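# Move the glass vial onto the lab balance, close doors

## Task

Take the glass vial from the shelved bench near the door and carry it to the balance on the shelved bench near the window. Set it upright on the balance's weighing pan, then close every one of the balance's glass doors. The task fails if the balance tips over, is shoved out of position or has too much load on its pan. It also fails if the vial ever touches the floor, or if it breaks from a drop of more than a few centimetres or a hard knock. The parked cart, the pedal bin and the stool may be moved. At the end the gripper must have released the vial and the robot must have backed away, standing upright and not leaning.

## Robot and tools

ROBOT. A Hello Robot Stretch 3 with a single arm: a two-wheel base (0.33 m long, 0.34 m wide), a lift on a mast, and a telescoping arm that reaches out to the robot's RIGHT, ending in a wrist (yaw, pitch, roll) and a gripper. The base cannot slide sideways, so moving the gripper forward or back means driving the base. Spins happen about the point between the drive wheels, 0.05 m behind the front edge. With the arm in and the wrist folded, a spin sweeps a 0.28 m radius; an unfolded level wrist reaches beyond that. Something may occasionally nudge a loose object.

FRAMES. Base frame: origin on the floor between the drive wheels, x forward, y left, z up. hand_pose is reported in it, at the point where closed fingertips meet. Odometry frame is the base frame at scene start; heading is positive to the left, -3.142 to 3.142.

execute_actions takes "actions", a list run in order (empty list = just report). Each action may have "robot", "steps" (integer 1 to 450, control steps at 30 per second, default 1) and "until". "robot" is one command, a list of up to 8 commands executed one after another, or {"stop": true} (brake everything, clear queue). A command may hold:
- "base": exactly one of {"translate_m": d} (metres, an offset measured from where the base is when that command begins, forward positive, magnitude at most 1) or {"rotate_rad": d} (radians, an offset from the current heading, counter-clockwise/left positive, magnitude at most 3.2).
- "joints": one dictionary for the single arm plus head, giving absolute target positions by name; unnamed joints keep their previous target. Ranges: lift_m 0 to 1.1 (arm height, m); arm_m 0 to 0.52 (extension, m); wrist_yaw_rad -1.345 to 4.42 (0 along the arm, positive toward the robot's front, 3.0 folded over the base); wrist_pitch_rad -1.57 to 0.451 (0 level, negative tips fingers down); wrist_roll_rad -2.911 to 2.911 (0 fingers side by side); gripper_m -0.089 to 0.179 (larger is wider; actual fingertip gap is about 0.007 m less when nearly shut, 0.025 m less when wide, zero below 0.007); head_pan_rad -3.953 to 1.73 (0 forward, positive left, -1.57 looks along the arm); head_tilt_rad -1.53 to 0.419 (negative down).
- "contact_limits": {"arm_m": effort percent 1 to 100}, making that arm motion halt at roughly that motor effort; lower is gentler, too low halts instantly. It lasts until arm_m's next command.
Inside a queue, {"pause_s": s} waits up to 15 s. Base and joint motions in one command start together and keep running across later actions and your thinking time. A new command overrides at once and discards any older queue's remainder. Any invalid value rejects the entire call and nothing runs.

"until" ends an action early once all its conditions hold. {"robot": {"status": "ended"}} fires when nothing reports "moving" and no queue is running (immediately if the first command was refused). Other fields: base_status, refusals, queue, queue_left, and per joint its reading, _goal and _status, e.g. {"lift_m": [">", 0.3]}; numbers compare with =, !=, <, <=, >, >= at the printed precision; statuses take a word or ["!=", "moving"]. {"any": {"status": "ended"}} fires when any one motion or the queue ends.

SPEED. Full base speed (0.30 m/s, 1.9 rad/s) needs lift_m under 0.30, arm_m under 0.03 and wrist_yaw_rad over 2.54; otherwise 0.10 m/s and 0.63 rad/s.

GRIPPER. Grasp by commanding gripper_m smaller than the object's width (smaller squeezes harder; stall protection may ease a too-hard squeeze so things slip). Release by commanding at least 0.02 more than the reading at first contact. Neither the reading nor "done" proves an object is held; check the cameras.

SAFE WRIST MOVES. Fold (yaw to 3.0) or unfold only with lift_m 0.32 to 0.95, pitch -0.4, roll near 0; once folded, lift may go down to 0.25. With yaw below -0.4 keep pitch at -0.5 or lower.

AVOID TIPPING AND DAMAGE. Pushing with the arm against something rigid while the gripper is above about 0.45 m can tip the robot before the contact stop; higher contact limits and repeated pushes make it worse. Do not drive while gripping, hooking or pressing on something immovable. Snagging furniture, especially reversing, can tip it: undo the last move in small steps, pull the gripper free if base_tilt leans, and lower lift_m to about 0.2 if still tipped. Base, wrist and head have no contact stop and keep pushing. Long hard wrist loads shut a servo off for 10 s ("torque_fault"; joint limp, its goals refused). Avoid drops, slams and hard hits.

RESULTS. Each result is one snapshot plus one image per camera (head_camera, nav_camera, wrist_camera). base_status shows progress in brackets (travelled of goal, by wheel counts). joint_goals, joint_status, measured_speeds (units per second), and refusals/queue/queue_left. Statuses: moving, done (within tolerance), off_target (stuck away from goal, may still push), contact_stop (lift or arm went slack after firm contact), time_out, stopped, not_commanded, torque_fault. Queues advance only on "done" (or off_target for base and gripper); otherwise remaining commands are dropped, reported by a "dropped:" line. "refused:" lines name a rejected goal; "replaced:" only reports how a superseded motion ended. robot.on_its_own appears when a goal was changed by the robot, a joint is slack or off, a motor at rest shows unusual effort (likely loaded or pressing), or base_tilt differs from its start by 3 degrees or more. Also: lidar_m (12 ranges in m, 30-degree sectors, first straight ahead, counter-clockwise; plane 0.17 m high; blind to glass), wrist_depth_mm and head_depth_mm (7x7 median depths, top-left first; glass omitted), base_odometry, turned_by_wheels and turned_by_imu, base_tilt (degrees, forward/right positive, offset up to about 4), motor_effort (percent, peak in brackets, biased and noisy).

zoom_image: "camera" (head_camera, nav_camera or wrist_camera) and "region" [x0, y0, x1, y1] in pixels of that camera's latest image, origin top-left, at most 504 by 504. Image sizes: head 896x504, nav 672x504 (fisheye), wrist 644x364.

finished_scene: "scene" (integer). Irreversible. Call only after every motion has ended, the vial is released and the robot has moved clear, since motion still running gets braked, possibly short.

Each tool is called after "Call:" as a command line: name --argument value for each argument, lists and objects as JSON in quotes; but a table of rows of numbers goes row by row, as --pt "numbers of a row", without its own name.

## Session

Call:
execute_actions --actions '[]'

Scene clock: 0.00 s.
robot.base_odometry: x=+0.000 y=+0.000 heading=+0.000 (m, m, rad; robot's odometry frame)
robot.turned_by_wheels: +0.000 (rad since the last result)
robot.turned_by_imu: +0.000 (rad since the last result)
robot.base_tilt: forward=+0.9 right=+0.7 (deg)
robot.lidar_m: 2.20 1.92 1.65 1.43 1.52 1.64 1.52 1.42 2.17 1.28 1.28 1.49
robot.head_depth_mm: 1693 2462 2977 2976 2977 2904 2272 / 1708 2500 2884 2881 2875 2861 2147 / 1711 2514 2798 2759 2749 2752 2215 / 1670 2531 2724 2728 2668 2653 2189 / 1616 2575 2624 2628 2564 2614 2173 / 1563 2535 2528 2512 2485 2502 2161 / 1634 2435 2466 2441 2422 2417 2135
robot.base_status: not_commanded
robot.joint_positions: lift_m=+0.414 arm_m=-0.002 wrist_yaw_rad=+3.100 wrist_pitch_rad=-0.426 wrist_roll_rad=-0.008 gripper_m=+0.037 head_pan_rad=-0.019 head_tilt_rad=+0.003
robot.joint_goals: lift_m=+0.414 arm_m=-0.002 wrist_yaw_rad=+3.100 wrist_pitch_rad=-0.426 wrist_roll_rad=-0.008 gripper_m=+0.037 head_pan_rad=-0.019 head_tilt_rad=+0.003
robot.joint_status: lift_m=not_commanded arm_m=not_commanded wrist_yaw_rad=not_commanded wrist_pitch_rad=not_commanded wrist_roll_rad=not_commanded gripper_m=not_commanded head_pan_rad=not_commanded head_tilt_rad=not_commanded
robot.measured_speeds: translate_m=+0.000 rotate_rad=+0.000 lift_m=+0.000 arm_m=+0.000 wrist_yaw_rad=+0.000 wrist_pitch_rad=+0.000 wrist_roll_rad=+0.000 head_pan_rad=+0.000 head_tilt_rad=+0.000
robot: refusals=0 queue=idle queue_left=0
robot.motor_effort: left_wheel=+0 right_wheel=+0 lift_m=+32 arm_m=+1 wrist_yaw_rad=+0 wrist_pitch_rad=+4 wrist_roll_rad=+0 gripper_m=+1 head_pan_rad=-1 head_tilt_rad=+1 (%)
robot.hand_pose: x=-0.0120 y=+0.0802 z=+0.4248 quat_wxyz=(+0.164, +0.691, +0.136, +0.691) (m; robot's base frame)
robot.wrist_depth_mm: - - - - - - - / - - - - - - - / - - - - - - - / 868 886 900 906 922 923 947 / 718 722 - 749 743 765 774 / 596 611 607 636 602 634 645 / 527 531 - 555 539 545 550
pictures: head_camera (sideways: a quarter turn clockwise sets it upright), nav_camera (sideways: a quarter turn counterclockwise sets it upright), wrist_camera
camera_calibration (this result's frames):
head_camera: T_world_to_cam=[[0.0299147, -0.0388386, -0.998798, 1.31504], [0.0139977, 0.999163, -0.0384335, 0.0496772], [0.999454, -0.0128312, 0.0304333, -0.087813], [0, 0, 0, 1]] pos_world=[0.0477306, 0.000312057, 1.31804]
nav_camera: T_world_to_cam=[[0.0181341, 0.045461, 0.998802, -1.25716], [0.0384394, -0.998259, 0.0447384, -0.00947208], [0.999096, 0.037582, -0.01985, -0.031215], [0, 0, 0, 1]] pos_world=[0.0543483, 0.0488694, 1.25546]
wrist_camera: T_world_to_cam=[[0.997307, -0.0536101, 0.0500518, -0.0157268], [0.00860792, -0.592159, -0.805775, 0.414052], [0.0728363, 0.804036, -0.590103, 0.353674], [0, 0, 0, 1]] pos_world=[-0.01364, -0.0400246, 0.543124]
Images, in order (width x height): head_camera 896x504, nav_camera 672x504, wrist_camera 644x364.

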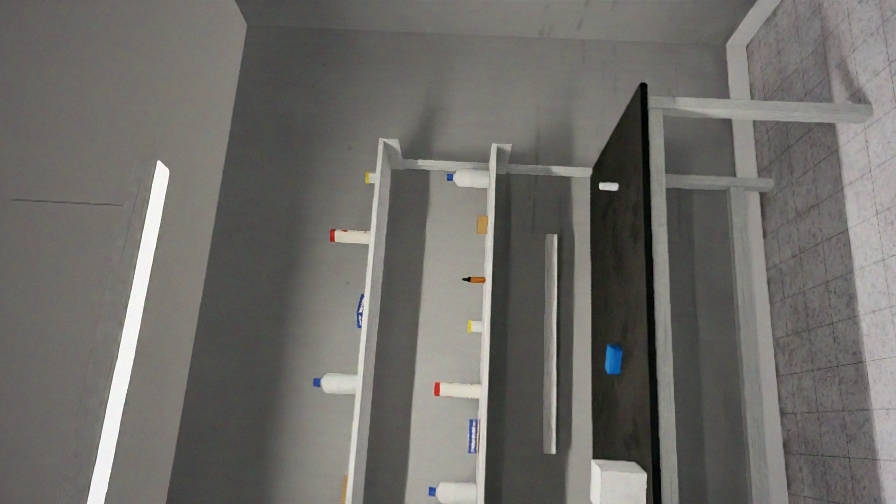

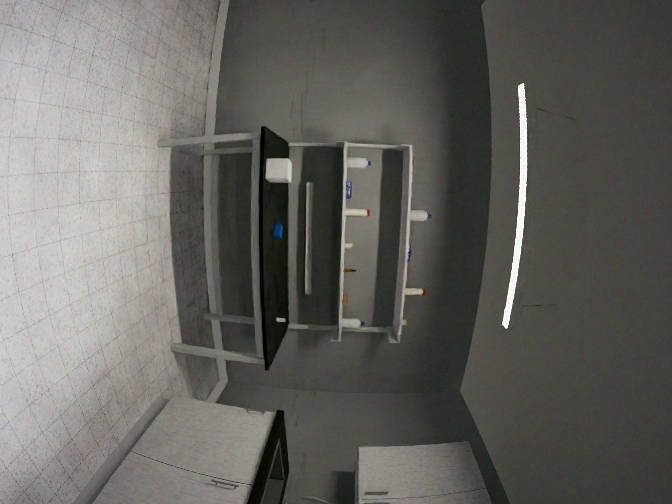

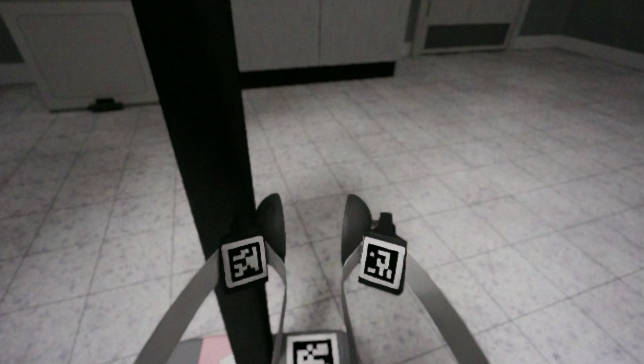

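Call:
zoom_image --camera "head_camera" --region '[570, 70, 710, 230]'

Call:
execute_actions --actions '[{"robot": {"joints": {"head_pan_rad": -3.14, "head_tilt_rad": -0.2, "lift_m": 0.28}}, "steps": 300, "until": {"robot": {"status": "ended"}}}]'

Region (570, 70, 710, 230) of head_camera's 896x504 image, scaled by 3.150, with more detail than that image has; it fills the left 441 columns of this view, and the rest is white.

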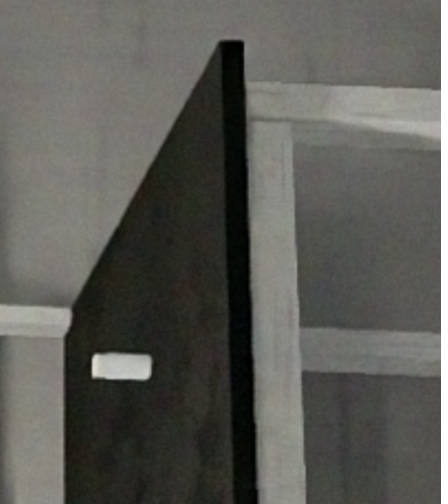

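Scene clock: 4.40 s.
robot.base_odometry: x=+0.000 y=+0.000 heading=+0.000 (m, m, rad; robot's odometry frame)
robot.turned_by_wheels: +0.000 (rad since the last result)
robot.turned_by_imu: +0.000 (rad since the last result)
robot.base_tilt: forward=+0.9 right=+0.6 (deg)
robot.lidar_m: 2.20 1.93 1.65 1.43 1.52 1.65 1.52 1.42 2.17 1.27 1.28 1.49
robot.head_depth_mm: 2092 2191 2280 2352 1598 2094 1687 / 2034 2101 2170 2234 2379 2264 1683 / 1966 2043 2144 2160 2319 2234 1671 / 1926 1985 2061 2082 2244 2141 1663 / 1869 1960 2009 2047 1667 2024 1645 / 1827 1911 1962 1953 2112 2005 1629 / 1780 1843 1922 1933 2079 2075 1624
robot.base_status: not_commanded
robot.joint_positions: lift_m=+0.280 arm_m=-0.002 wrist_yaw_rad=+3.100 wrist_pitch_rad=-0.427 wrist_roll_rad=-0.008 gripper_m=+0.037 head_pan_rad=-3.133 head_tilt_rad=-0.197
robot.joint_goals: lift_m=+0.280 arm_m=-0.002 wrist_yaw_rad=+3.100 wrist_pitch_rad=-0.427 wrist_roll_rad=-0.008 gripper_m=+0.037 head_pan_rad=-3.140 head_tilt_rad=-0.200
robot.joint_status: lift_m=done arm_m=not_commanded wrist_yaw_rad=not_commanded wrist_pitch_rad=not_commanded wrist_roll_rad=not_commanded gripper_m=not_commanded head_pan_rad=done head_tilt_rad=done
robot.measured_speeds: translate_m=+0.000 rotate_rad=+0.000 lift_m=+0.000 arm_m=+0.000 wrist_yaw_rad=+0.000 wrist_pitch_rad=+0.000 wrist_roll_rad=+0.000 head_pan_rad=+0.000 head_tilt_rad=+0.000
robot: refusals=0 queue=done queue_left=0
robot.motor_effort: left_wheel=+0(0) right_wheel=+0(0) lift_m=+23(27) arm_m=+0(0) wrist_yaw_rad=+1(1) wrist_pitch_rad=+5(5) wrist_roll_rad=+0(0) gripper_m=+0(0) head_pan_rad=-5(44) head_tilt_rad=+0(11) (%)
robot.hand_pose: x=-0.0120 y=+0.0801 z=+0.2911 quat_wxyz=(+0.164, +0.691, +0.136, +0.691) (m; robot's base frame)
robot.wrist_depth_mm: - - - - - - - / - - - - - - - / 844 837 880 892 910 927 920 / 662 660 690 697 698 708 731 / 542 545 - 562 569 573 571 / 454 499 - - 462 490 491 / - - - - 409 416 418
pictures: head_camera (sideways: a quarter turn clockwise sets it upright), nav_camera (sideways: a quarter turn counterclockwise sets it upright), wrist_camera
camera_calibration (this result's frames):
head_camera: T_world_to_cam=[[0.168633, 0.0397493, -0.984877, 1.29581], [0.0215042, -0.999097, -0.0366412, 0.0472882], [-0.985444, -0.015, -0.169336, 0.184354], [0, 0, 0, 1]] pos_world=[-0.0378638, -0.00149695, 1.30917]
nav_camera: T_world_to_cam=[[-0.215518, -0.0477043, 0.975334, -1.22493], [-0.0741008, 0.996725, 0.0323766, 0.00731812], [-0.973684, -0.0652953, -0.218347, 0.239209], [0, 0, 0, 1]] pos_world=[-0.0305375, -0.0501093, 1.24671]
wrist_camera: T_world_to_cam=[[0.997308, -0.0535756, 0.0500603, -0.0090379], [0.00858374, -0.592729, -0.805357, 0.306135], [0.0728196, 0.803618, -0.590673, 0.275008], [0, 0, 0, 1]] pos_world=[-0.0136402, -0.0400314, 0.40944]
Images, in order (width x height): head_camera 896x504, nav_camera 672x504, wrist_camera 644x364.

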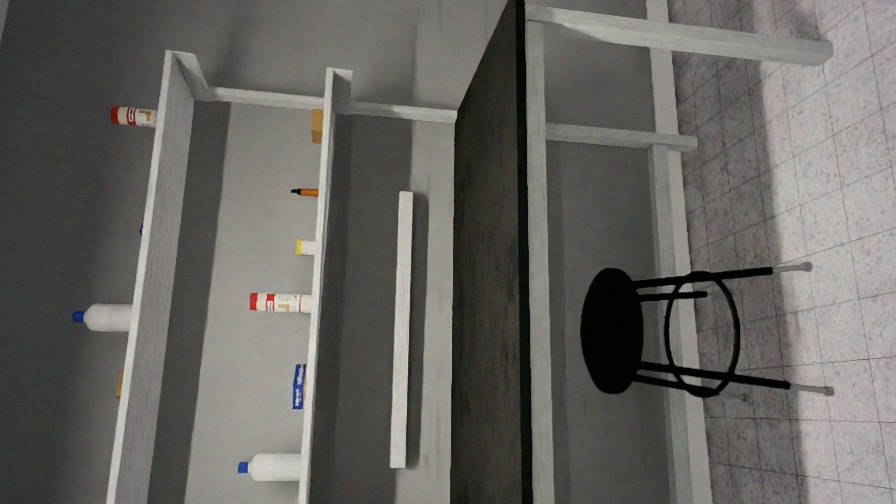

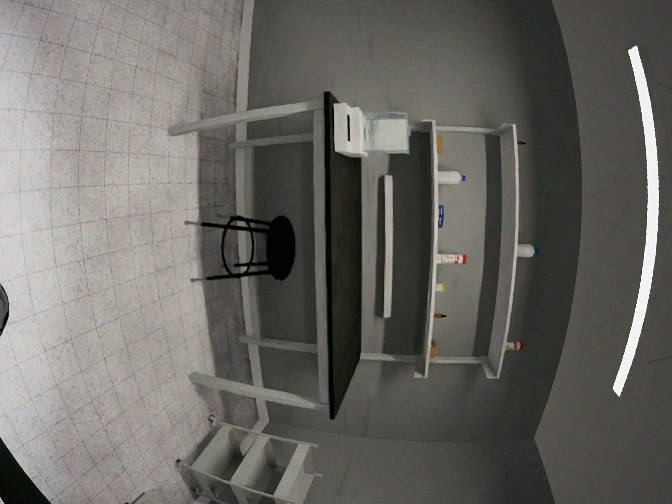

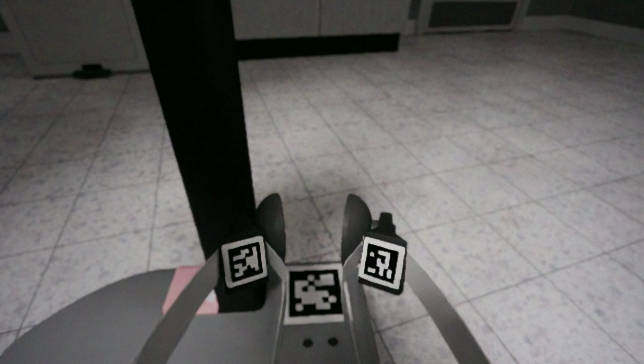

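Call:
execute_actions --actions '[{"robot": {"joints": {"head_pan_rad": -2.65, "head_tilt_rad": -0.2}}, "steps": 300, "until": {"robot": {"status": "ended"}}}]'

Scene clock: 6.97 s.
robot.base_odometry: x=+0.000 y=+0.000 heading=+0.000 (m, m, rad; robot's odometry frame)
robot.turned_by_wheels: +0.000 (rad since the last result)
robot.turned_by_imu: +0.000 (rad since the last result)
robot.base_tilt: forward=+1.0 right=+0.7 (deg)
robot.lidar_m: 2.20 1.93 1.65 1.43 1.52 1.64 1.52 1.42 2.17 1.28 1.28 1.48
robot.head_depth_mm: 1813 1846 1908 1966 1447 1995 1653 / 1858 1911 1965 2000 1780 2058 1677 / 1890 1936 2001 1998 2162 2130 1667 / 1941 1995 2063 1598 2172 2148 1655 / 1989 2055 2121 2195 2273 1993 1598 / 2042 2114 2180 2286 2365 2164 1632 / 2118 2189 2261 2335 2429 2158 1628
robot.base_status: not_commanded
robot.joint_positions: lift_m=+0.280 arm_m=-0.002 wrist_yaw_rad=+3.100 wrist_pitch_rad=-0.427 wrist_roll_rad=-0.008 gripper_m=+0.037 head_pan_rad=-2.657 head_tilt_rad=-0.197
robot.joint_goals: lift_m=+0.280 arm_m=-0.002 wrist_yaw_rad=+3.100 wrist_pitch_rad=-0.427 wrist_roll_rad=-0.008 gripper_m=+0.037 head_pan_rad=-2.650 head_tilt_rad=-0.200
robot.joint_status: lift_m=done arm_m=not_commanded wrist_yaw_rad=not_commanded wrist_pitch_rad=not_commanded wrist_roll_rad=not_commanded gripper_m=not_commanded head_pan_rad=done head_tilt_rad=done
robot.measured_speeds: translate_m=+0.000 rotate_rad=+0.000 lift_m=+0.000 arm_m=+0.000 wrist_yaw_rad=+0.000 wrist_pitch_rad=+0.000 wrist_roll_rad=+0.000 head_pan_rad=+0.000 head_tilt_rad=+0.000
robot: refusals=0 queue=done queue_left=0
robot.motor_effort: left_wheel=+0(0) right_wheel=+0(0) lift_m=+23(23) arm_m=+0(0) wrist_yaw_rad=+0(0) wrist_pitch_rad=+4(5) wrist_roll_rad=+0(0) gripper_m=+1(1) head_pan_rad=+3(41) head_tilt_rad=+0(0) (%)
robot.hand_pose: x=-0.0120 y=+0.0801 z=+0.2911 quat_wxyz=(+0.164, +0.691, +0.136, +0.691) (m; robot's base frame)
robot.wrist_depth_mm: - - - - - - - / - - - - - - - / 829 850 869 895 918 937 950 / 642 663 676 682 698 690 730 / 539 538 - 549 563 574 584 / 459 494 - - 463 477 483 / - - - - 413 418 420
pictures: head_camera (sideways: a quarter turn clockwise sets it upright), nav_camera (sideways: a quarter turn counterclockwise sets it upright), wrist_camera
camera_calibration (this result's frames):
head_camera: T_world_to_cam=[[0.131726, 0.112541, -0.984877, 1.29604], [0.476511, -0.878405, -0.0366412, 0.0445126], [-0.869244, -0.464478, -0.169336, 0.183645], [0, 0, 0, 1]] pos_world=[-0.0323008, -0.0214578, 1.30917]
nav_camera: T_world_to_cam=[[-0.169768, -0.141077, 0.975334, -1.22521], [-0.522186, 0.852217, 0.0323766, 0.0100515], [-0.835764, -0.503809, -0.218347, 0.238368], [0, 0, 0, 1]] pos_world=[-0.00353235, -0.0613226, 1.24671]
wrist_camera: T_world_to_cam=[[0.997308, -0.0535753, 0.0500603, -0.00903788], [0.0085839, -0.592729, -0.805356, 0.306134], [0.0728194, 0.803618, -0.590673, 0.275008], [0, 0, 0, 1]] pos_world=[-0.0136402, -0.0400314, 0.40944]
Images, in order (width x height): head_camera 896x504, nav_camera 672x504, wrist_camera 644x364.

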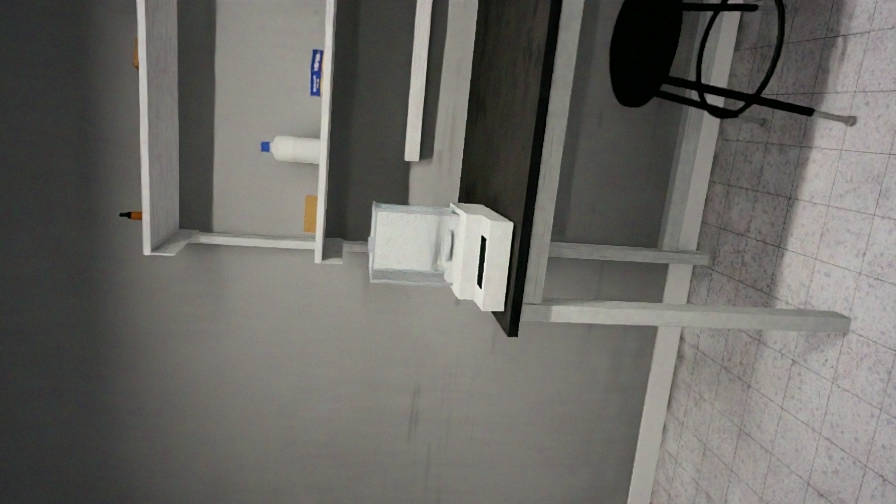

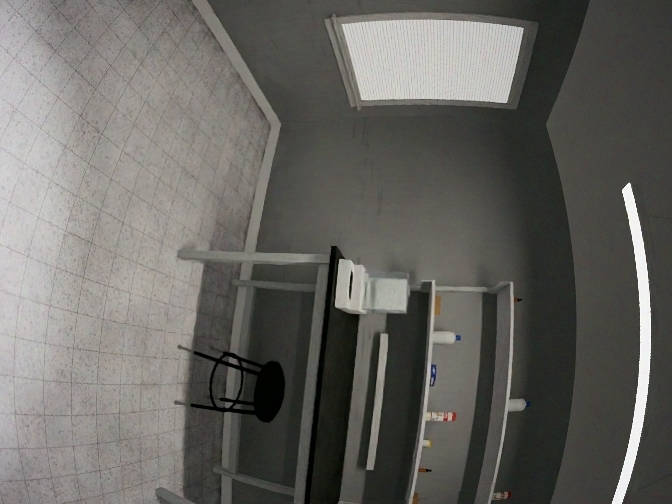

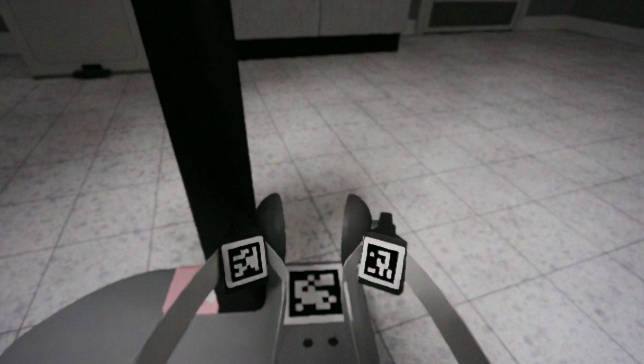

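Call:
zoom_image --camera "head_camera" --region '[340, 180, 540, 350]'

Region (340, 180, 540, 350) of head_camera's 896x504 image, scaled by 2.520, with more detail than that image has; it fills the top 428 rows of this view, and the rest is white.

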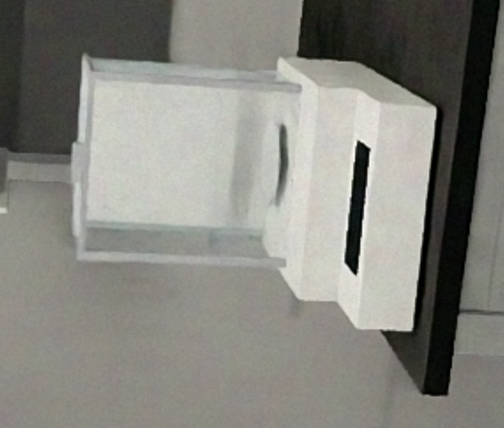

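Call:
execute_actions --actions '[{"robot": [{"base": {"rotate_rad": -0.233}, "joints": {"head_pan_rad": 0.0, "head_tilt_rad": -0.5}}, {"base": {"translate_m": 1.0}}, {"base": {"translate_m": 0.856}}, {"base": {"rotate_rad": 2.047}, "joints": {"head_pan_rad": -1.57, "head_tilt_rad": -0.7}}, {"joints": {"lift_m": 0.86, "wrist_pitch_rad": -0.4, "wrist_roll_rad": 0.0}}], "steps": 450, "until": {"robot": {"status": "ended"}}}, {"steps": 300, "until": {"robot": {"status": "ended"}}}]'

Scene clock: 53.37 s.
robot.base_odometry: x=+1.806 y=-0.428 heading=+1.814 (m, m, rad; robot's odometry frame)
robot.turned_by_wheels: +1.814 (rad since the last result)
robot.turned_by_imu: +1.822 (rad since the last result)
robot.base_tilt: forward=+1.0 right=+0.4 (deg)
robot.lidar_m: 1.20 2.41 3.22 1.66 0.59 0.43 0.42 0.33 0.32 0.89 0.92 1.28
robot.head_depth_mm: 615 899 1061 1175 686 598 - / 665 933 1026 862 682 600 - / 686 936 1047 852 675 580 - / 621 938 1042 840 666 581 - / 802 928 1030 834 664 579 - / 806 919 1038 825 658 560 498 / 765 915 1035 818 651 545 485
robot.base_status: done (rotate_rad +2.0468 of +2.0470)
robot.joint_positions: lift_m=+0.860 arm_m=-0.002 wrist_yaw_rad=+3.100 wrist_pitch_rad=-0.419 wrist_roll_rad=-0.006 gripper_m=+0.037 head_pan_rad=-1.563 head_tilt_rad=-0.692
robot.joint_goals: lift_m=+0.860 arm_m=-0.002 wrist_yaw_rad=+3.100 wrist_pitch_rad=-0.400 wrist_roll_rad=+0.000 gripper_m=+0.037 head_pan_rad=-1.570 head_tilt_rad=-0.700
robot.joint_status: lift_m=done arm_m=not_commanded wrist_yaw_rad=not_commanded wrist_pitch_rad=done wrist_roll_rad=done gripper_m=not_commanded head_pan_rad=done head_tilt_rad=done
robot.measured_speeds: translate_m=+0.000 rotate_rad=+0.000 lift_m=+0.000 arm_m=+0.000 wrist_yaw_rad=+0.000 wrist_pitch_rad=+0.000 wrist_roll_rad=+0.000 head_pan_rad=+0.000 head_tilt_rad=+0.000
robot: refusals=0 queue=done queue_left=0
robot.motor_effort: left_wheel=-4(12) right_wheel=+3(9) lift_m=+40(42) arm_m=+0(0) wrist_yaw_rad=+0(0) wrist_pitch_rad=+6(6) wrist_roll_rad=+3(4) gripper_m=+0(0) head_pan_rad=-4(44) head_tilt_rad=-3(16) (%)
robot.hand_pose: x=-0.0119 y=+0.0810 z=+0.8721 quat_wxyz=(+0.161, +0.692, +0.133, +0.691) (m; robot's base frame)
robot.wrist_depth_mm: 509 680 - - - - - / 519 691 - - - - - / 519 715 - - - - - / 518 791 - - - - - / 512 770 - - - - - / 506 748 - - - - - / 502 700 - 994 - - -
pictures: head_camera (sideways: a quarter turn clockwise sets it upright), nav_camera (sideways: a quarter turn counterclockwise sets it upright), wrist_camera
camera_calibration (this result's frames):
head_camera: T_world_to_cam=[[-0.0430355, 0.615757, -0.78676, 1.0386], [0.998997, 0.0362987, -0.0262356, 0.0277579], [0.0124036, -0.787099, -0.616701, 0.76043], [0, 0, 0, 1]] pos_world=[0.00753451, -0.041998, 1.28681]
nav_camera: T_world_to_cam=[[0.0508615, -0.6525, 0.75608, -0.94054], [-0.996746, -0.080574, -0.00248462, 0.0583416], [0.0625416, -0.753493, -0.654475, 0.800391], [0, 0, 0, 1]] pos_world=[0.0559312, -0.00591244, 1.2351]
wrist_camera: T_world_to_cam=[[0.997353, -0.0550195, 0.0475366, -0.0357929], [0.00621558, -0.586869, -0.809658, 0.777803], [0.0724447, 0.80781, -0.584974, 0.612149], [0, 0, 0, 1]] pos_world=[-0.0134833, -0.0400009, 0.989547]
Images, in order (width x height): head_camera 896x504, nav_camera 672x504, wrist_camera 644x364.

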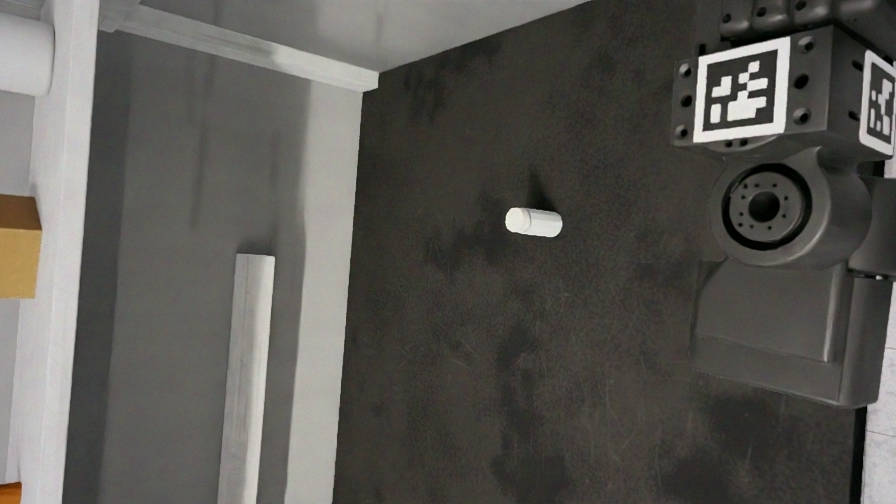

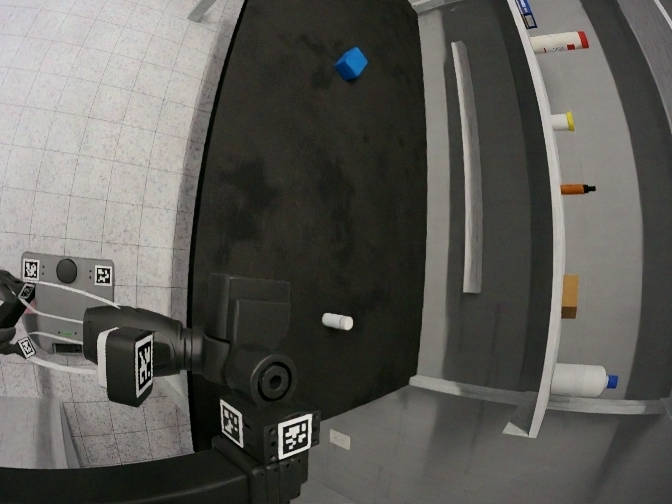

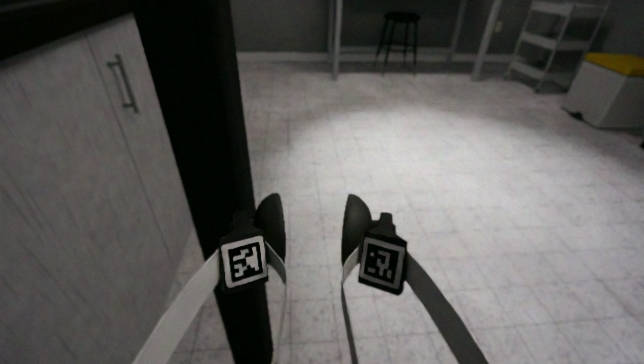

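Call:
execute_actions --actions '[{"robot": [{"joints": {"wrist_yaw_rad": 0.0, "gripper_m": 0.085}}, {"joints": {"lift_m": 0.79, "arm_m": 0.07}}], "steps": 450, "until": {"robot": {"status": "ended"}}}]'

Scene clock: 65.37 s.
robot.base_odometry: x=+1.806 y=-0.428 heading=+1.814 (m, m, rad; robot's odometry frame)
robot.turned_by_wheels: +0.000 (rad since the last result)
robot.turned_by_imu: +0.000 (rad since the last result)
robot.base_tilt: forward=+1.1 right=+0.7 (deg)
robot.lidar_m: 1.19 2.41 3.22 1.67 0.59 0.43 0.42 0.33 0.32 0.89 0.92 1.27
robot.head_depth_mm: 614 900 1056 1177 688 - - / 662 935 1025 863 682 - - / 687 939 1049 854 693 - 467 / 620 936 1034 845 689 - 470 / 801 921 1036 835 663 550 482 / 803 923 1039 823 658 548 488 / 764 918 1041 817 650 544 486
robot.base_status: done (rotate_rad +2.0468 of +2.0470)
robot.joint_positions: lift_m=+0.790 arm_m=+0.070 wrist_yaw_rad=+0.002 wrist_pitch_rad=-0.419 wrist_roll_rad=-0.005 gripper_m=+0.085 head_pan_rad=-1.563 head_tilt_rad=-0.692
robot.joint_goals: lift_m=+0.790 arm_m=+0.070 wrist_yaw_rad=+0.000 wrist_pitch_rad=-0.400 wrist_roll_rad=+0.000 gripper_m=+0.085 head_pan_rad=-1.570 head_tilt_rad=-0.700
robot.joint_status: lift_m=done arm_m=done wrist_yaw_rad=done wrist_pitch_rad=done wrist_roll_rad=done gripper_m=done head_pan_rad=done head_tilt_rad=done
robot.measured_speeds: translate_m=+0.000 rotate_rad=+0.000 lift_m=+0.000 arm_m=+0.000 wrist_yaw_rad=+0.000 wrist_pitch_rad=+0.000 wrist_roll_rad=+0.000 head_pan_rad=+0.000 head_tilt_rad=+0.000
robot: refusals=0 queue=done queue_left=0
robot.motor_effort: left_wheel=-4(4) right_wheel=+3(3) lift_m=+23(41) arm_m=+6(7) wrist_yaw_rad=-1(1) wrist_pitch_rad=+6(6) wrist_roll_rad=+3(3) gripper_m=+0(79) head_pan_rad=-3(4) head_tilt_rad=-2(2) (%)
robot.hand_pose: x=-0.0211 y=-0.4388 z=+0.8027 quat_wxyz=(+0.694, +0.148, -0.690, -0.146) (m; robot's base frame)
robot.wrist_depth_mm: 599 608 625 632 618 637 660 / 465 470 495 500 510 695 713 / 333 334 340 346 356 360 801 / 259 262 265 247 273 274 296 / 212 212 217 219 230 222 228 / 179 180 178 184 180 189 189 / 155 156 158 159 160 160 163
pictures: head_camera (sideways: a quarter turn clockwise sets it upright), nav_camera (sideways: a quarter turn counterclockwise sets it upright), wrist_camera
camera_calibration (this result's frames):
head_camera: T_world_to_cam=[[-0.0430345, 0.615757, -0.78676, 1.0386], [0.998997, 0.0362971, -0.0262356, 0.0277579], [0.0124023, -0.7871, -0.616701, 0.76043], [0, 0, 0, 1]] pos_world=[0.00753444, -0.041998, 1.28681]
nav_camera: T_world_to_cam=[[0.0508604, -0.6525, 0.75608, -0.94054], [-0.996746, -0.0805723, -0.00248462, 0.0583416], [0.0625404, -0.753493, -0.654475, 0.800391], [0, 0, 0, 1]] pos_world=[0.0559312, -0.00591252, 1.2351]
wrist_camera: T_world_to_cam=[[-0.998839, 0.0118473, 0.0466932, -0.0640086], [-0.0309, 0.58604, -0.809693, 0.930573], [-0.0369568, -0.810195, -0.584994, 0.279844], [0, 0, 0, 1]] pos_world=[-0.0248374, -0.317867, 0.920174]
Images, in order (width x height): head_camera 896x504, nav_camera 672x504, wrist_camera 644x364.

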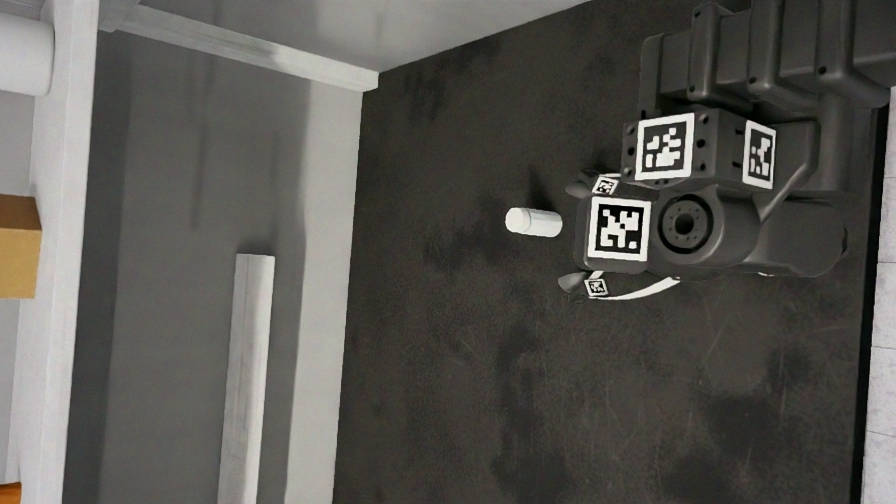

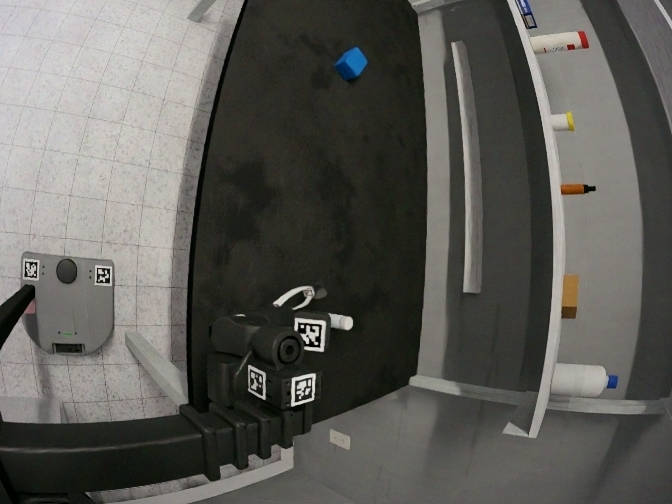

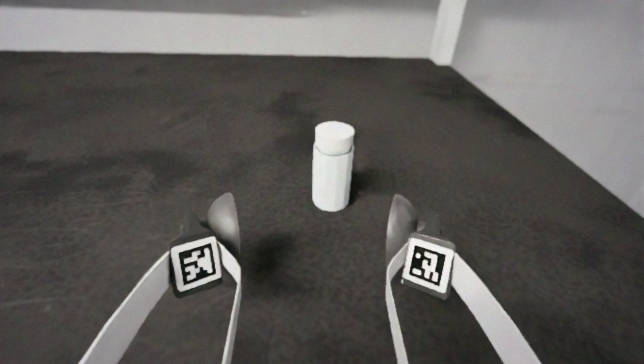

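Call:
execute_actions --actions '[{"robot": [{"base": {"translate_m": -0.015}, "joints": {"lift_m": 0.78}}, {"joints": {"arm_m": 0.146}}], "steps": 450, "until": {"robot": {"status": "ended"}}}]'

Scene clock: 74.00 s.
robot.base_odometry: x=+1.810 y=-0.443 heading=+1.814 (m, m, rad; robot's odometry frame)
robot.turned_by_wheels: +0.000 (rad since the last result)
robot.turned_by_imu: +0.000 (rad since the last result)
robot.base_tilt: forward=+0.9 right=+0.5 (deg)
robot.lidar_m: 1.21 2.42 3.21 1.61 0.57 0.42 0.41 0.33 0.31 0.89 0.93 1.27
robot.head_depth_mm: 617 898 1063 1203 707 591 - / 639 933 1025 861 737 - 481 / 796 933 1048 852 - 533 488 / 620 937 1034 846 - 531 485 / 803 923 1033 833 662 552 482 / 803 917 1037 825 658 548 488 / 761 918 1039 815 652 543 487
robot.base_status: done (translate_m -0.0150 of -0.0150)
robot.joint_positions: lift_m=+0.780 arm_m=+0.146 wrist_yaw_rad=+0.002 wrist_pitch_rad=-0.419 wrist_roll_rad=-0.005 gripper_m=+0.085 head_pan_rad=-1.563 head_tilt_rad=-0.692
robot.joint_goals: lift_m=+0.780 arm_m=+0.146 wrist_yaw_rad=+0.000 wrist_pitch_rad=-0.400 wrist_roll_rad=+0.000 gripper_m=+0.085 head_pan_rad=-1.570 head_tilt_rad=-0.700
robot.joint_status: lift_m=done arm_m=done wrist_yaw_rad=done wrist_pitch_rad=done wrist_roll_rad=done gripper_m=done head_pan_rad=done head_tilt_rad=done
robot.measured_speeds: translate_m=+0.000 rotate_rad=+0.000 lift_m=+0.000 arm_m=+0.000 wrist_yaw_rad=+0.000 wrist_pitch_rad=+0.000 wrist_roll_rad=+0.000 head_pan_rad=+0.000 head_tilt_rad=+0.000
robot: refusals=0 queue=done queue_left=0
robot.motor_effort: left_wheel=-3(9) right_wheel=+3(3) lift_m=+23(26) arm_m=+6(7) wrist_yaw_rad=-2(2) wrist_pitch_rad=+6(6) wrist_roll_rad=+3(3) gripper_m=+1(0) head_pan_rad=-4(3) head_tilt_rad=-2(2) (%)
robot.hand_pose: x=-0.0211 y=-0.5148 z=+0.7927 quat_wxyz=(+0.694, +0.148, -0.690, -0.146) (m; robot's base frame)
robot.wrist_depth_mm: 544 545 554 555 558 575 580 / 435 445 458 467 476 619 641 / 307 319 322 325 331 336 723 / 241 244 247 238 254 258 275 / 199 200 202 157 214 209 212 / 167 169 165 167 168 176 177 / 145 147 148 148 150 151 151
pictures: head_camera (sideways: a quarter turn clockwise sets it upright), nav_camera (sideways: a quarter turn counterclockwise sets it upright), wrist_camera
camera_calibration (this result's frames):
head_camera: T_world_to_cam=[[-0.0430336, 0.615757, -0.78676, 1.0386], [0.998997, 0.0362957, -0.0262356, 0.0277579], [0.0124012, -0.7871, -0.616701, 0.76043], [0, 0, 0, 1]] pos_world=[0.00753438, -0.041998, 1.28681]
nav_camera: T_world_to_cam=[[0.0508595, -0.6525, 0.75608, -0.94054], [-0.996746, -0.0805709, -0.00248462, 0.0583416], [0.0625393, -0.753493, -0.654475, 0.800391], [0, 0, 0, 1]] pos_world=[0.0559312, -0.00591259, 1.2351]
wrist_camera: T_world_to_cam=[[-0.998839, 0.011961, 0.0466673, -0.0625853], [-0.030818, 0.58592, -0.809783, 0.967066], [-0.0370291, -0.810281, -0.584871, 0.212286], [0, 0, 0, 1]] pos_world=[-0.0248488, -0.393863, 0.910194]
Images, in order (width x height): head_camera 896x504, nav_camera 672x504, wrist_camera 644x364.

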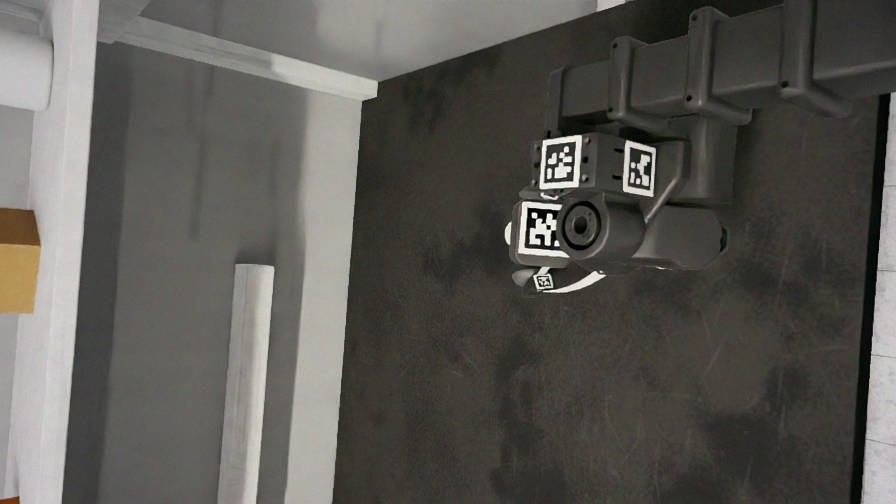

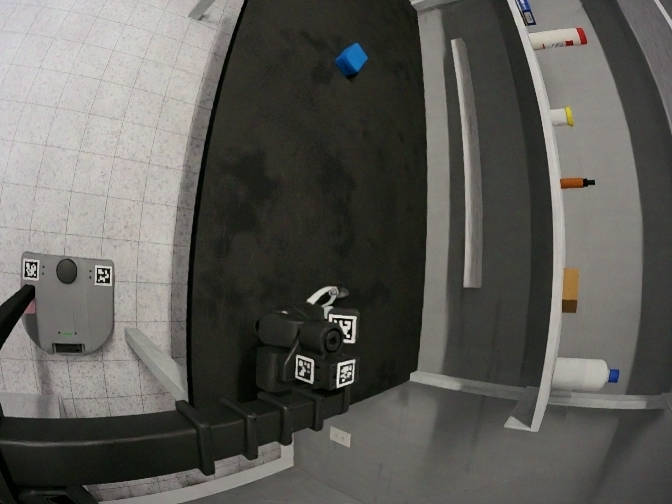

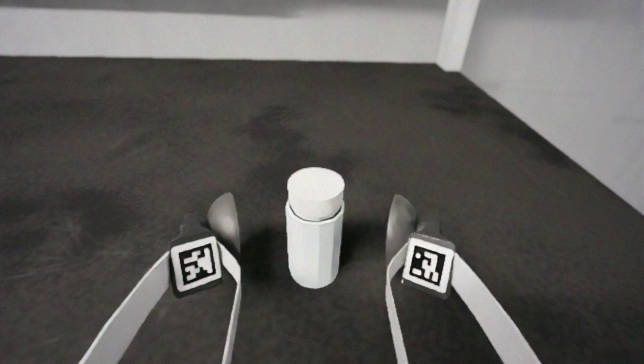

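Call:
execute_actions --actions '[{"robot": {"joints": {"gripper_m": -0.025}}, "steps": 120, "until": {"robot": {"status": "ended"}}}, {"steps": 10}, {"robot": {"joints": {"lift_m": 0.86}}, "steps": 200, "until": {"robot": {"status": "ended"}}}]'

Scene clock: 79.63 s.
robot.base_odometry: x=+1.810 y=-0.443 heading=+1.814 (m, m, rad; robot's odometry frame)
robot.turned_by_wheels: +0.000 (rad since the last result)
robot.turned_by_imu: +0.000 (rad since the last result)
robot.base_tilt: forward=+1.1 right=+0.6 (deg)
robot.lidar_m: 1.21 2.43 3.21 1.60 0.57 0.42 0.40 0.33 0.31 0.89 0.92 1.28
robot.head_depth_mm: 618 900 1062 1206 - - 478 / 640 932 1020 926 - 556 481 / 796 934 1046 919 - 557 489 / 619 938 1037 878 656 554 485 / 804 927 1032 834 666 552 482 / 805 920 1040 824 656 547 488 / 764 915 1039 815 652 544 486
robot.base_status: done (translate_m -0.0150 of -0.0150)
robot.joint_positions: lift_m=+0.860 arm_m=+0.146 wrist_yaw_rad=+0.002 wrist_pitch_rad=-0.419 wrist_roll_rad=-0.005 gripper_m=-0.024 head_pan_rad=-1.563 head_tilt_rad=-0.692
robot.joint_goals: lift_m=+0.860 arm_m=+0.146 wrist_yaw_rad=+0.000 wrist_pitch_rad=-0.400 wrist_roll_rad=+0.000 gripper_m=-0.025 head_pan_rad=-1.570 head_tilt_rad=-0.700
robot.joint_status: lift_m=done arm_m=done wrist_yaw_rad=done wrist_pitch_rad=done wrist_roll_rad=done gripper_m=done head_pan_rad=done head_tilt_rad=done
robot.measured_speeds: translate_m=+0.000 rotate_rad=+0.000 lift_m=+0.000 arm_m=+0.000 wrist_yaw_rad=+0.000 wrist_pitch_rad=+0.000 wrist_roll_rad=+0.000 head_pan_rad=+0.000 head_tilt_rad=+0.000
robot: refusals=0 queue=done queue_left=0
robot.motor_effort: left_wheel=-3(3) right_wheel=+3(3) lift_m=+40(40) arm_m=+6(6) wrist_yaw_rad=-1(1) wrist_pitch_rad=+6(6) wrist_roll_rad=+3(3) gripper_m=-18(93) head_pan_rad=-3(3) head_tilt_rad=-2(3) (%)
robot.hand_pose: x=-0.0211 y=-0.5148 z=+0.8721 quat_wxyz=(+0.694, +0.148, -0.690, -0.146) (m; robot's base frame)
robot.wrist_depth_mm: 533 545 551 557 556 566 577 / 582 581 608 626 610 630 640 / 484 482 490 507 510 686 716 / 373 375 378 366 390 746 789 / 302 307 310 150 320 320 883 / 256 261 256 249 261 270 898 / 222 225 228 228 228 236 236
pictures: head_camera (sideways: a quarter turn clockwise sets it upright), nav_camera (sideways: a quarter turn counterclockwise sets it upright), wrist_camera
camera_calibration (this result's frames):
head_camera: T_world_to_cam=[[-0.0430336, 0.615757, -0.78676, 1.0386], [0.998997, 0.0362955, -0.0262356, 0.0277579], [0.0124011, -0.787099, -0.616701, 0.76043], [0, 0, 0, 1]] pos_world=[0.00753437, -0.041998, 1.28681]
nav_camera: T_world_to_cam=[[0.0508594, -0.6525, 0.75608, -0.94054], [-0.996746, -0.0805708, -0.00248463, 0.0583416], [0.0625392, -0.753493, -0.654475, 0.800391], [0, 0, 0, 1]] pos_world=[0.0559312, -0.00591259, 1.2351]
wrist_camera: T_world_to_cam=[[-0.998839, 0.0119597, 0.0466674, -0.066289], [-0.0308188, 0.58592, -0.809783, 1.03133], [-0.0370281, -0.810281, -0.584871, 0.258692], [0, 0, 0, 1]] pos_world=[-0.0248487, -0.393872, 0.98955]
Images, in order (width x height): head_camera 896x504, nav_camera 672x504, wrist_camera 644x364.

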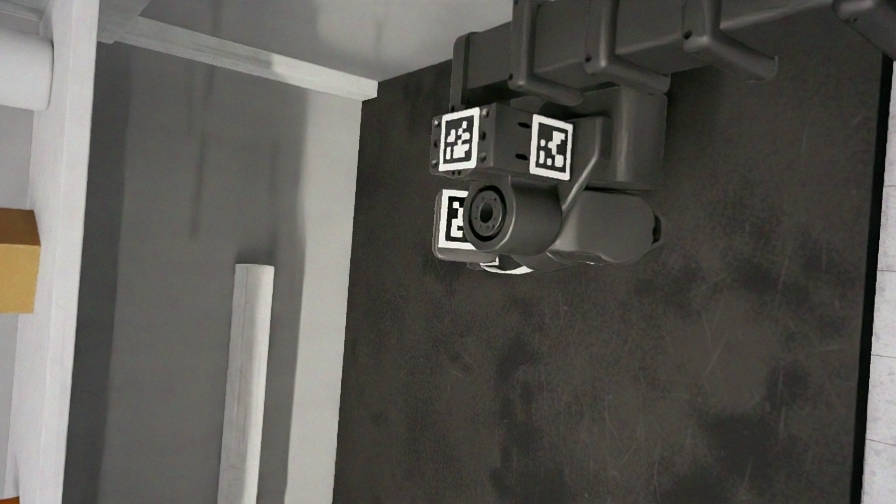

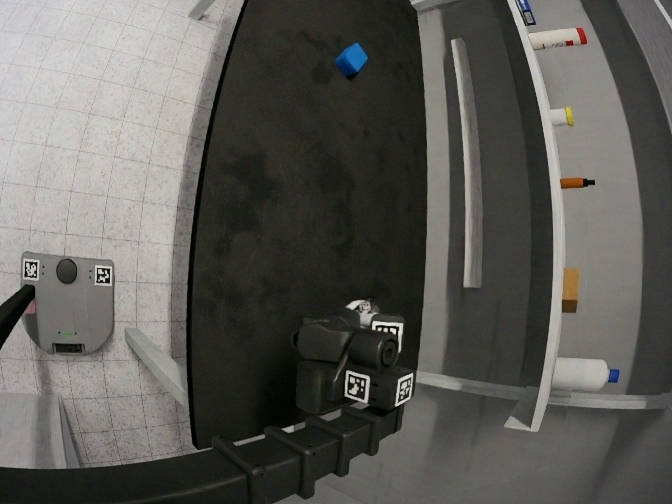

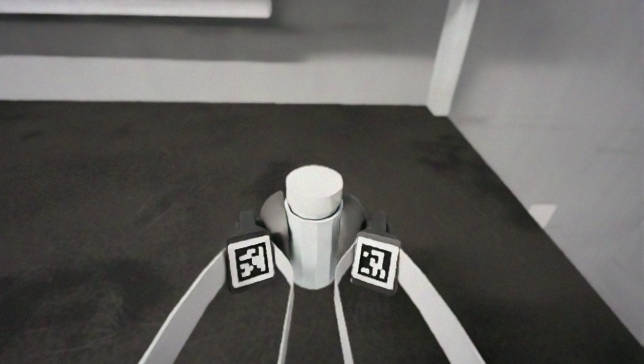

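Call:
execute_actions --actions '[{"robot": [{"base": {"translate_m": 0.12}, "joints": {"arm_m": 0.0, "wrist_yaw_rad": 3.0, "head_pan_rad": 0.0, "head_tilt_rad": -0.3}}, {"joints": {"lift_m": 0.28}}, {"base": {"rotate_rad": 1.633}}, {"base": {"translate_m": 1.0}}, {"base": {"translate_m": 1.0}, "joints": {"head_pan_rad": -0.35, "head_tilt_rad": -0.25}}, {"base": {"translate_m": 0.6}}], "steps": 450, "until": {"robot": {"status": "ended"}}}, {"steps": 450, "until": {"robot": {"status": "ended"}}}]'

Scene clock: 125.17 s.
robot.base_odometry: x=-0.699 y=-1.108 heading=-2.836 (m, m, rad; robot's odometry frame)
robot.turned_by_wheels: +1.633 (rad since the last result)
robot.turned_by_imu: +1.640 (rad since the last result)
robot.base_tilt: forward=+1.1 right=+0.6 (deg)
robot.lidar_m: 1.15 1.21 1.01 0.99 0.98 0.83 1.88 3.11 2.36 1.90 0.60 1.14
robot.head_depth_mm: 1122 1172 1254 807 737 695 1494 / 1092 1135 1199 1265 862 1451 1483 / 1038 1096 1133 1236 1179 1373 1419 / 1027 1073 1123 1183 1258 1335 1414 / 995 1037 1089 1145 1205 1277 1357 / 961 1009 1058 1112 1171 1234 1310 / 939 979 1021 1076 1127 1189 1259
robot.base_status: done (translate_m +0.6000 of +0.6000)
robot.joint_positions: lift_m=+0.280 arm_m=+0.000 wrist_yaw_rad=+3.002 wrist_pitch_rad=-0.419 wrist_roll_rad=-0.003 gripper_m=-0.024 head_pan_rad=-0.343 head_tilt_rad=-0.259
robot.joint_goals: lift_m=+0.280 arm_m=+0.000 wrist_yaw_rad=+3.000 wrist_pitch_rad=-0.400 wrist_roll_rad=+0.000 gripper_m=-0.025 head_pan_rad=-0.350 head_tilt_rad=-0.250
robot.joint_status: lift_m=done arm_m=done wrist_yaw_rad=done wrist_pitch_rad=done wrist_roll_rad=done gripper_m=done head_pan_rad=done head_tilt_rad=done
robot.measured_speeds: translate_m=+0.000 rotate_rad=+0.000 lift_m=+0.000 arm_m=+0.000 wrist_yaw_rad=+0.000 wrist_pitch_rad=+0.000 wrist_roll_rad=+0.000 head_pan_rad=+0.000 head_tilt_rad=+0.000
robot: refusals=0 queue=done queue_left=0
robot.motor_effort: left_wheel=-4(10) right_wheel=+3(9) lift_m=+23(38) arm_m=+2(5) wrist_yaw_rad=-1(11) wrist_pitch_rad=+6(6) wrist_roll_rad=+2(3) gripper_m=-17(18) head_pan_rad=-4(44) head_tilt_rad=+3(20) (%)
robot.hand_pose: x=+0.0100 y=+0.0772 z=+0.2927 quat_wxyz=(+0.195, +0.699, +0.099, +0.681) (m; robot's base frame)
robot.wrist_depth_mm: 841 - 891 929 964 - - / 915 - 985 - - - - / 845 - 865 904 933 942 927 / 666 669 695 655 701 711 729 / 544 554 - 150 570 582 577 / 462 472 - 168 467 487 491 / - - - - 406 421 419
pictures: head_camera (sideways: a quarter turn clockwise sets it upright), nav_camera (sideways: a quarter turn counterclockwise sets it upright), wrist_camera
camera_calibration (this result's frames):
head_camera: T_world_to_cam=[[-0.22922, 0.0412153, -0.972502, 1.28205], [0.321932, 0.946086, -0.0357842, 0.0443368], [0.918596, -0.321282, -0.230131, 0.251872], [0, 0, 0, 1]] pos_world=[0.0482307, -0.0138648, 1.30635]
nav_camera: T_world_to_cam=[[0.275333, -0.049672, 0.960065, -1.20797], [-0.272083, -0.961859, 0.0282647, 0.0138816], [0.922043, -0.269, -0.278346, 0.305737], [0, 0, 0, 1]] pos_world=[0.0544667, 0.0355932, 1.24443]
wrist_camera: T_world_to_cam=[[0.987114, -0.153454, 0.0453547, -0.0219681], [-0.0536074, -0.584194, -0.809842, 0.306843], [0.150769, 0.796975, -0.584893, 0.274723], [0, 0, 0, 1]] pos_world=[-0.00328562, -0.0430622, 0.410174]
Images, in order (width x height): head_camera 896x504, nav_camera 672x504, wrist_camera 644x364.

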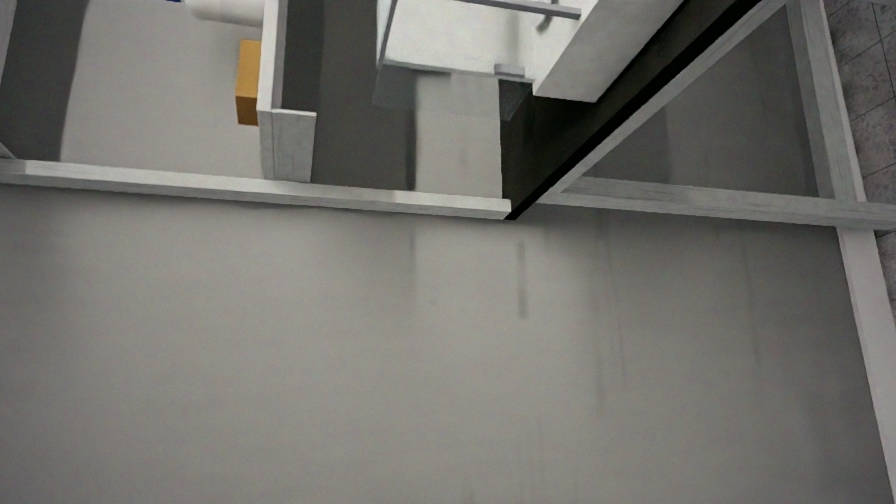

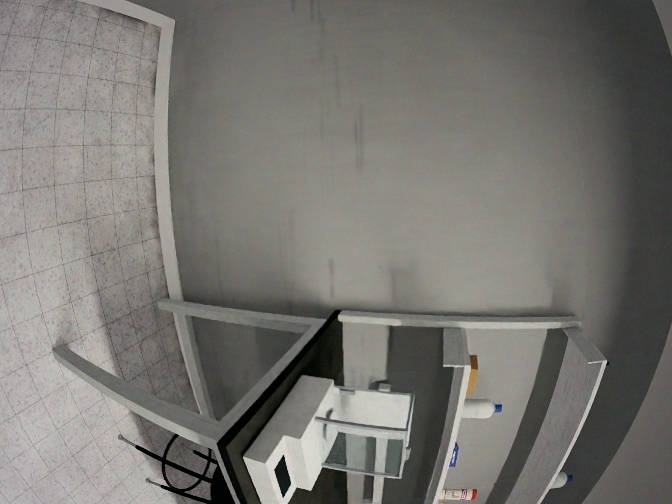

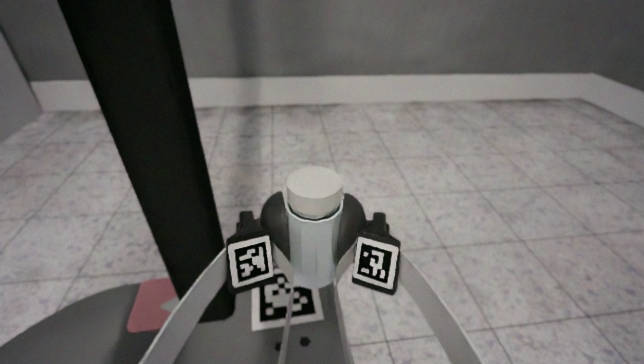

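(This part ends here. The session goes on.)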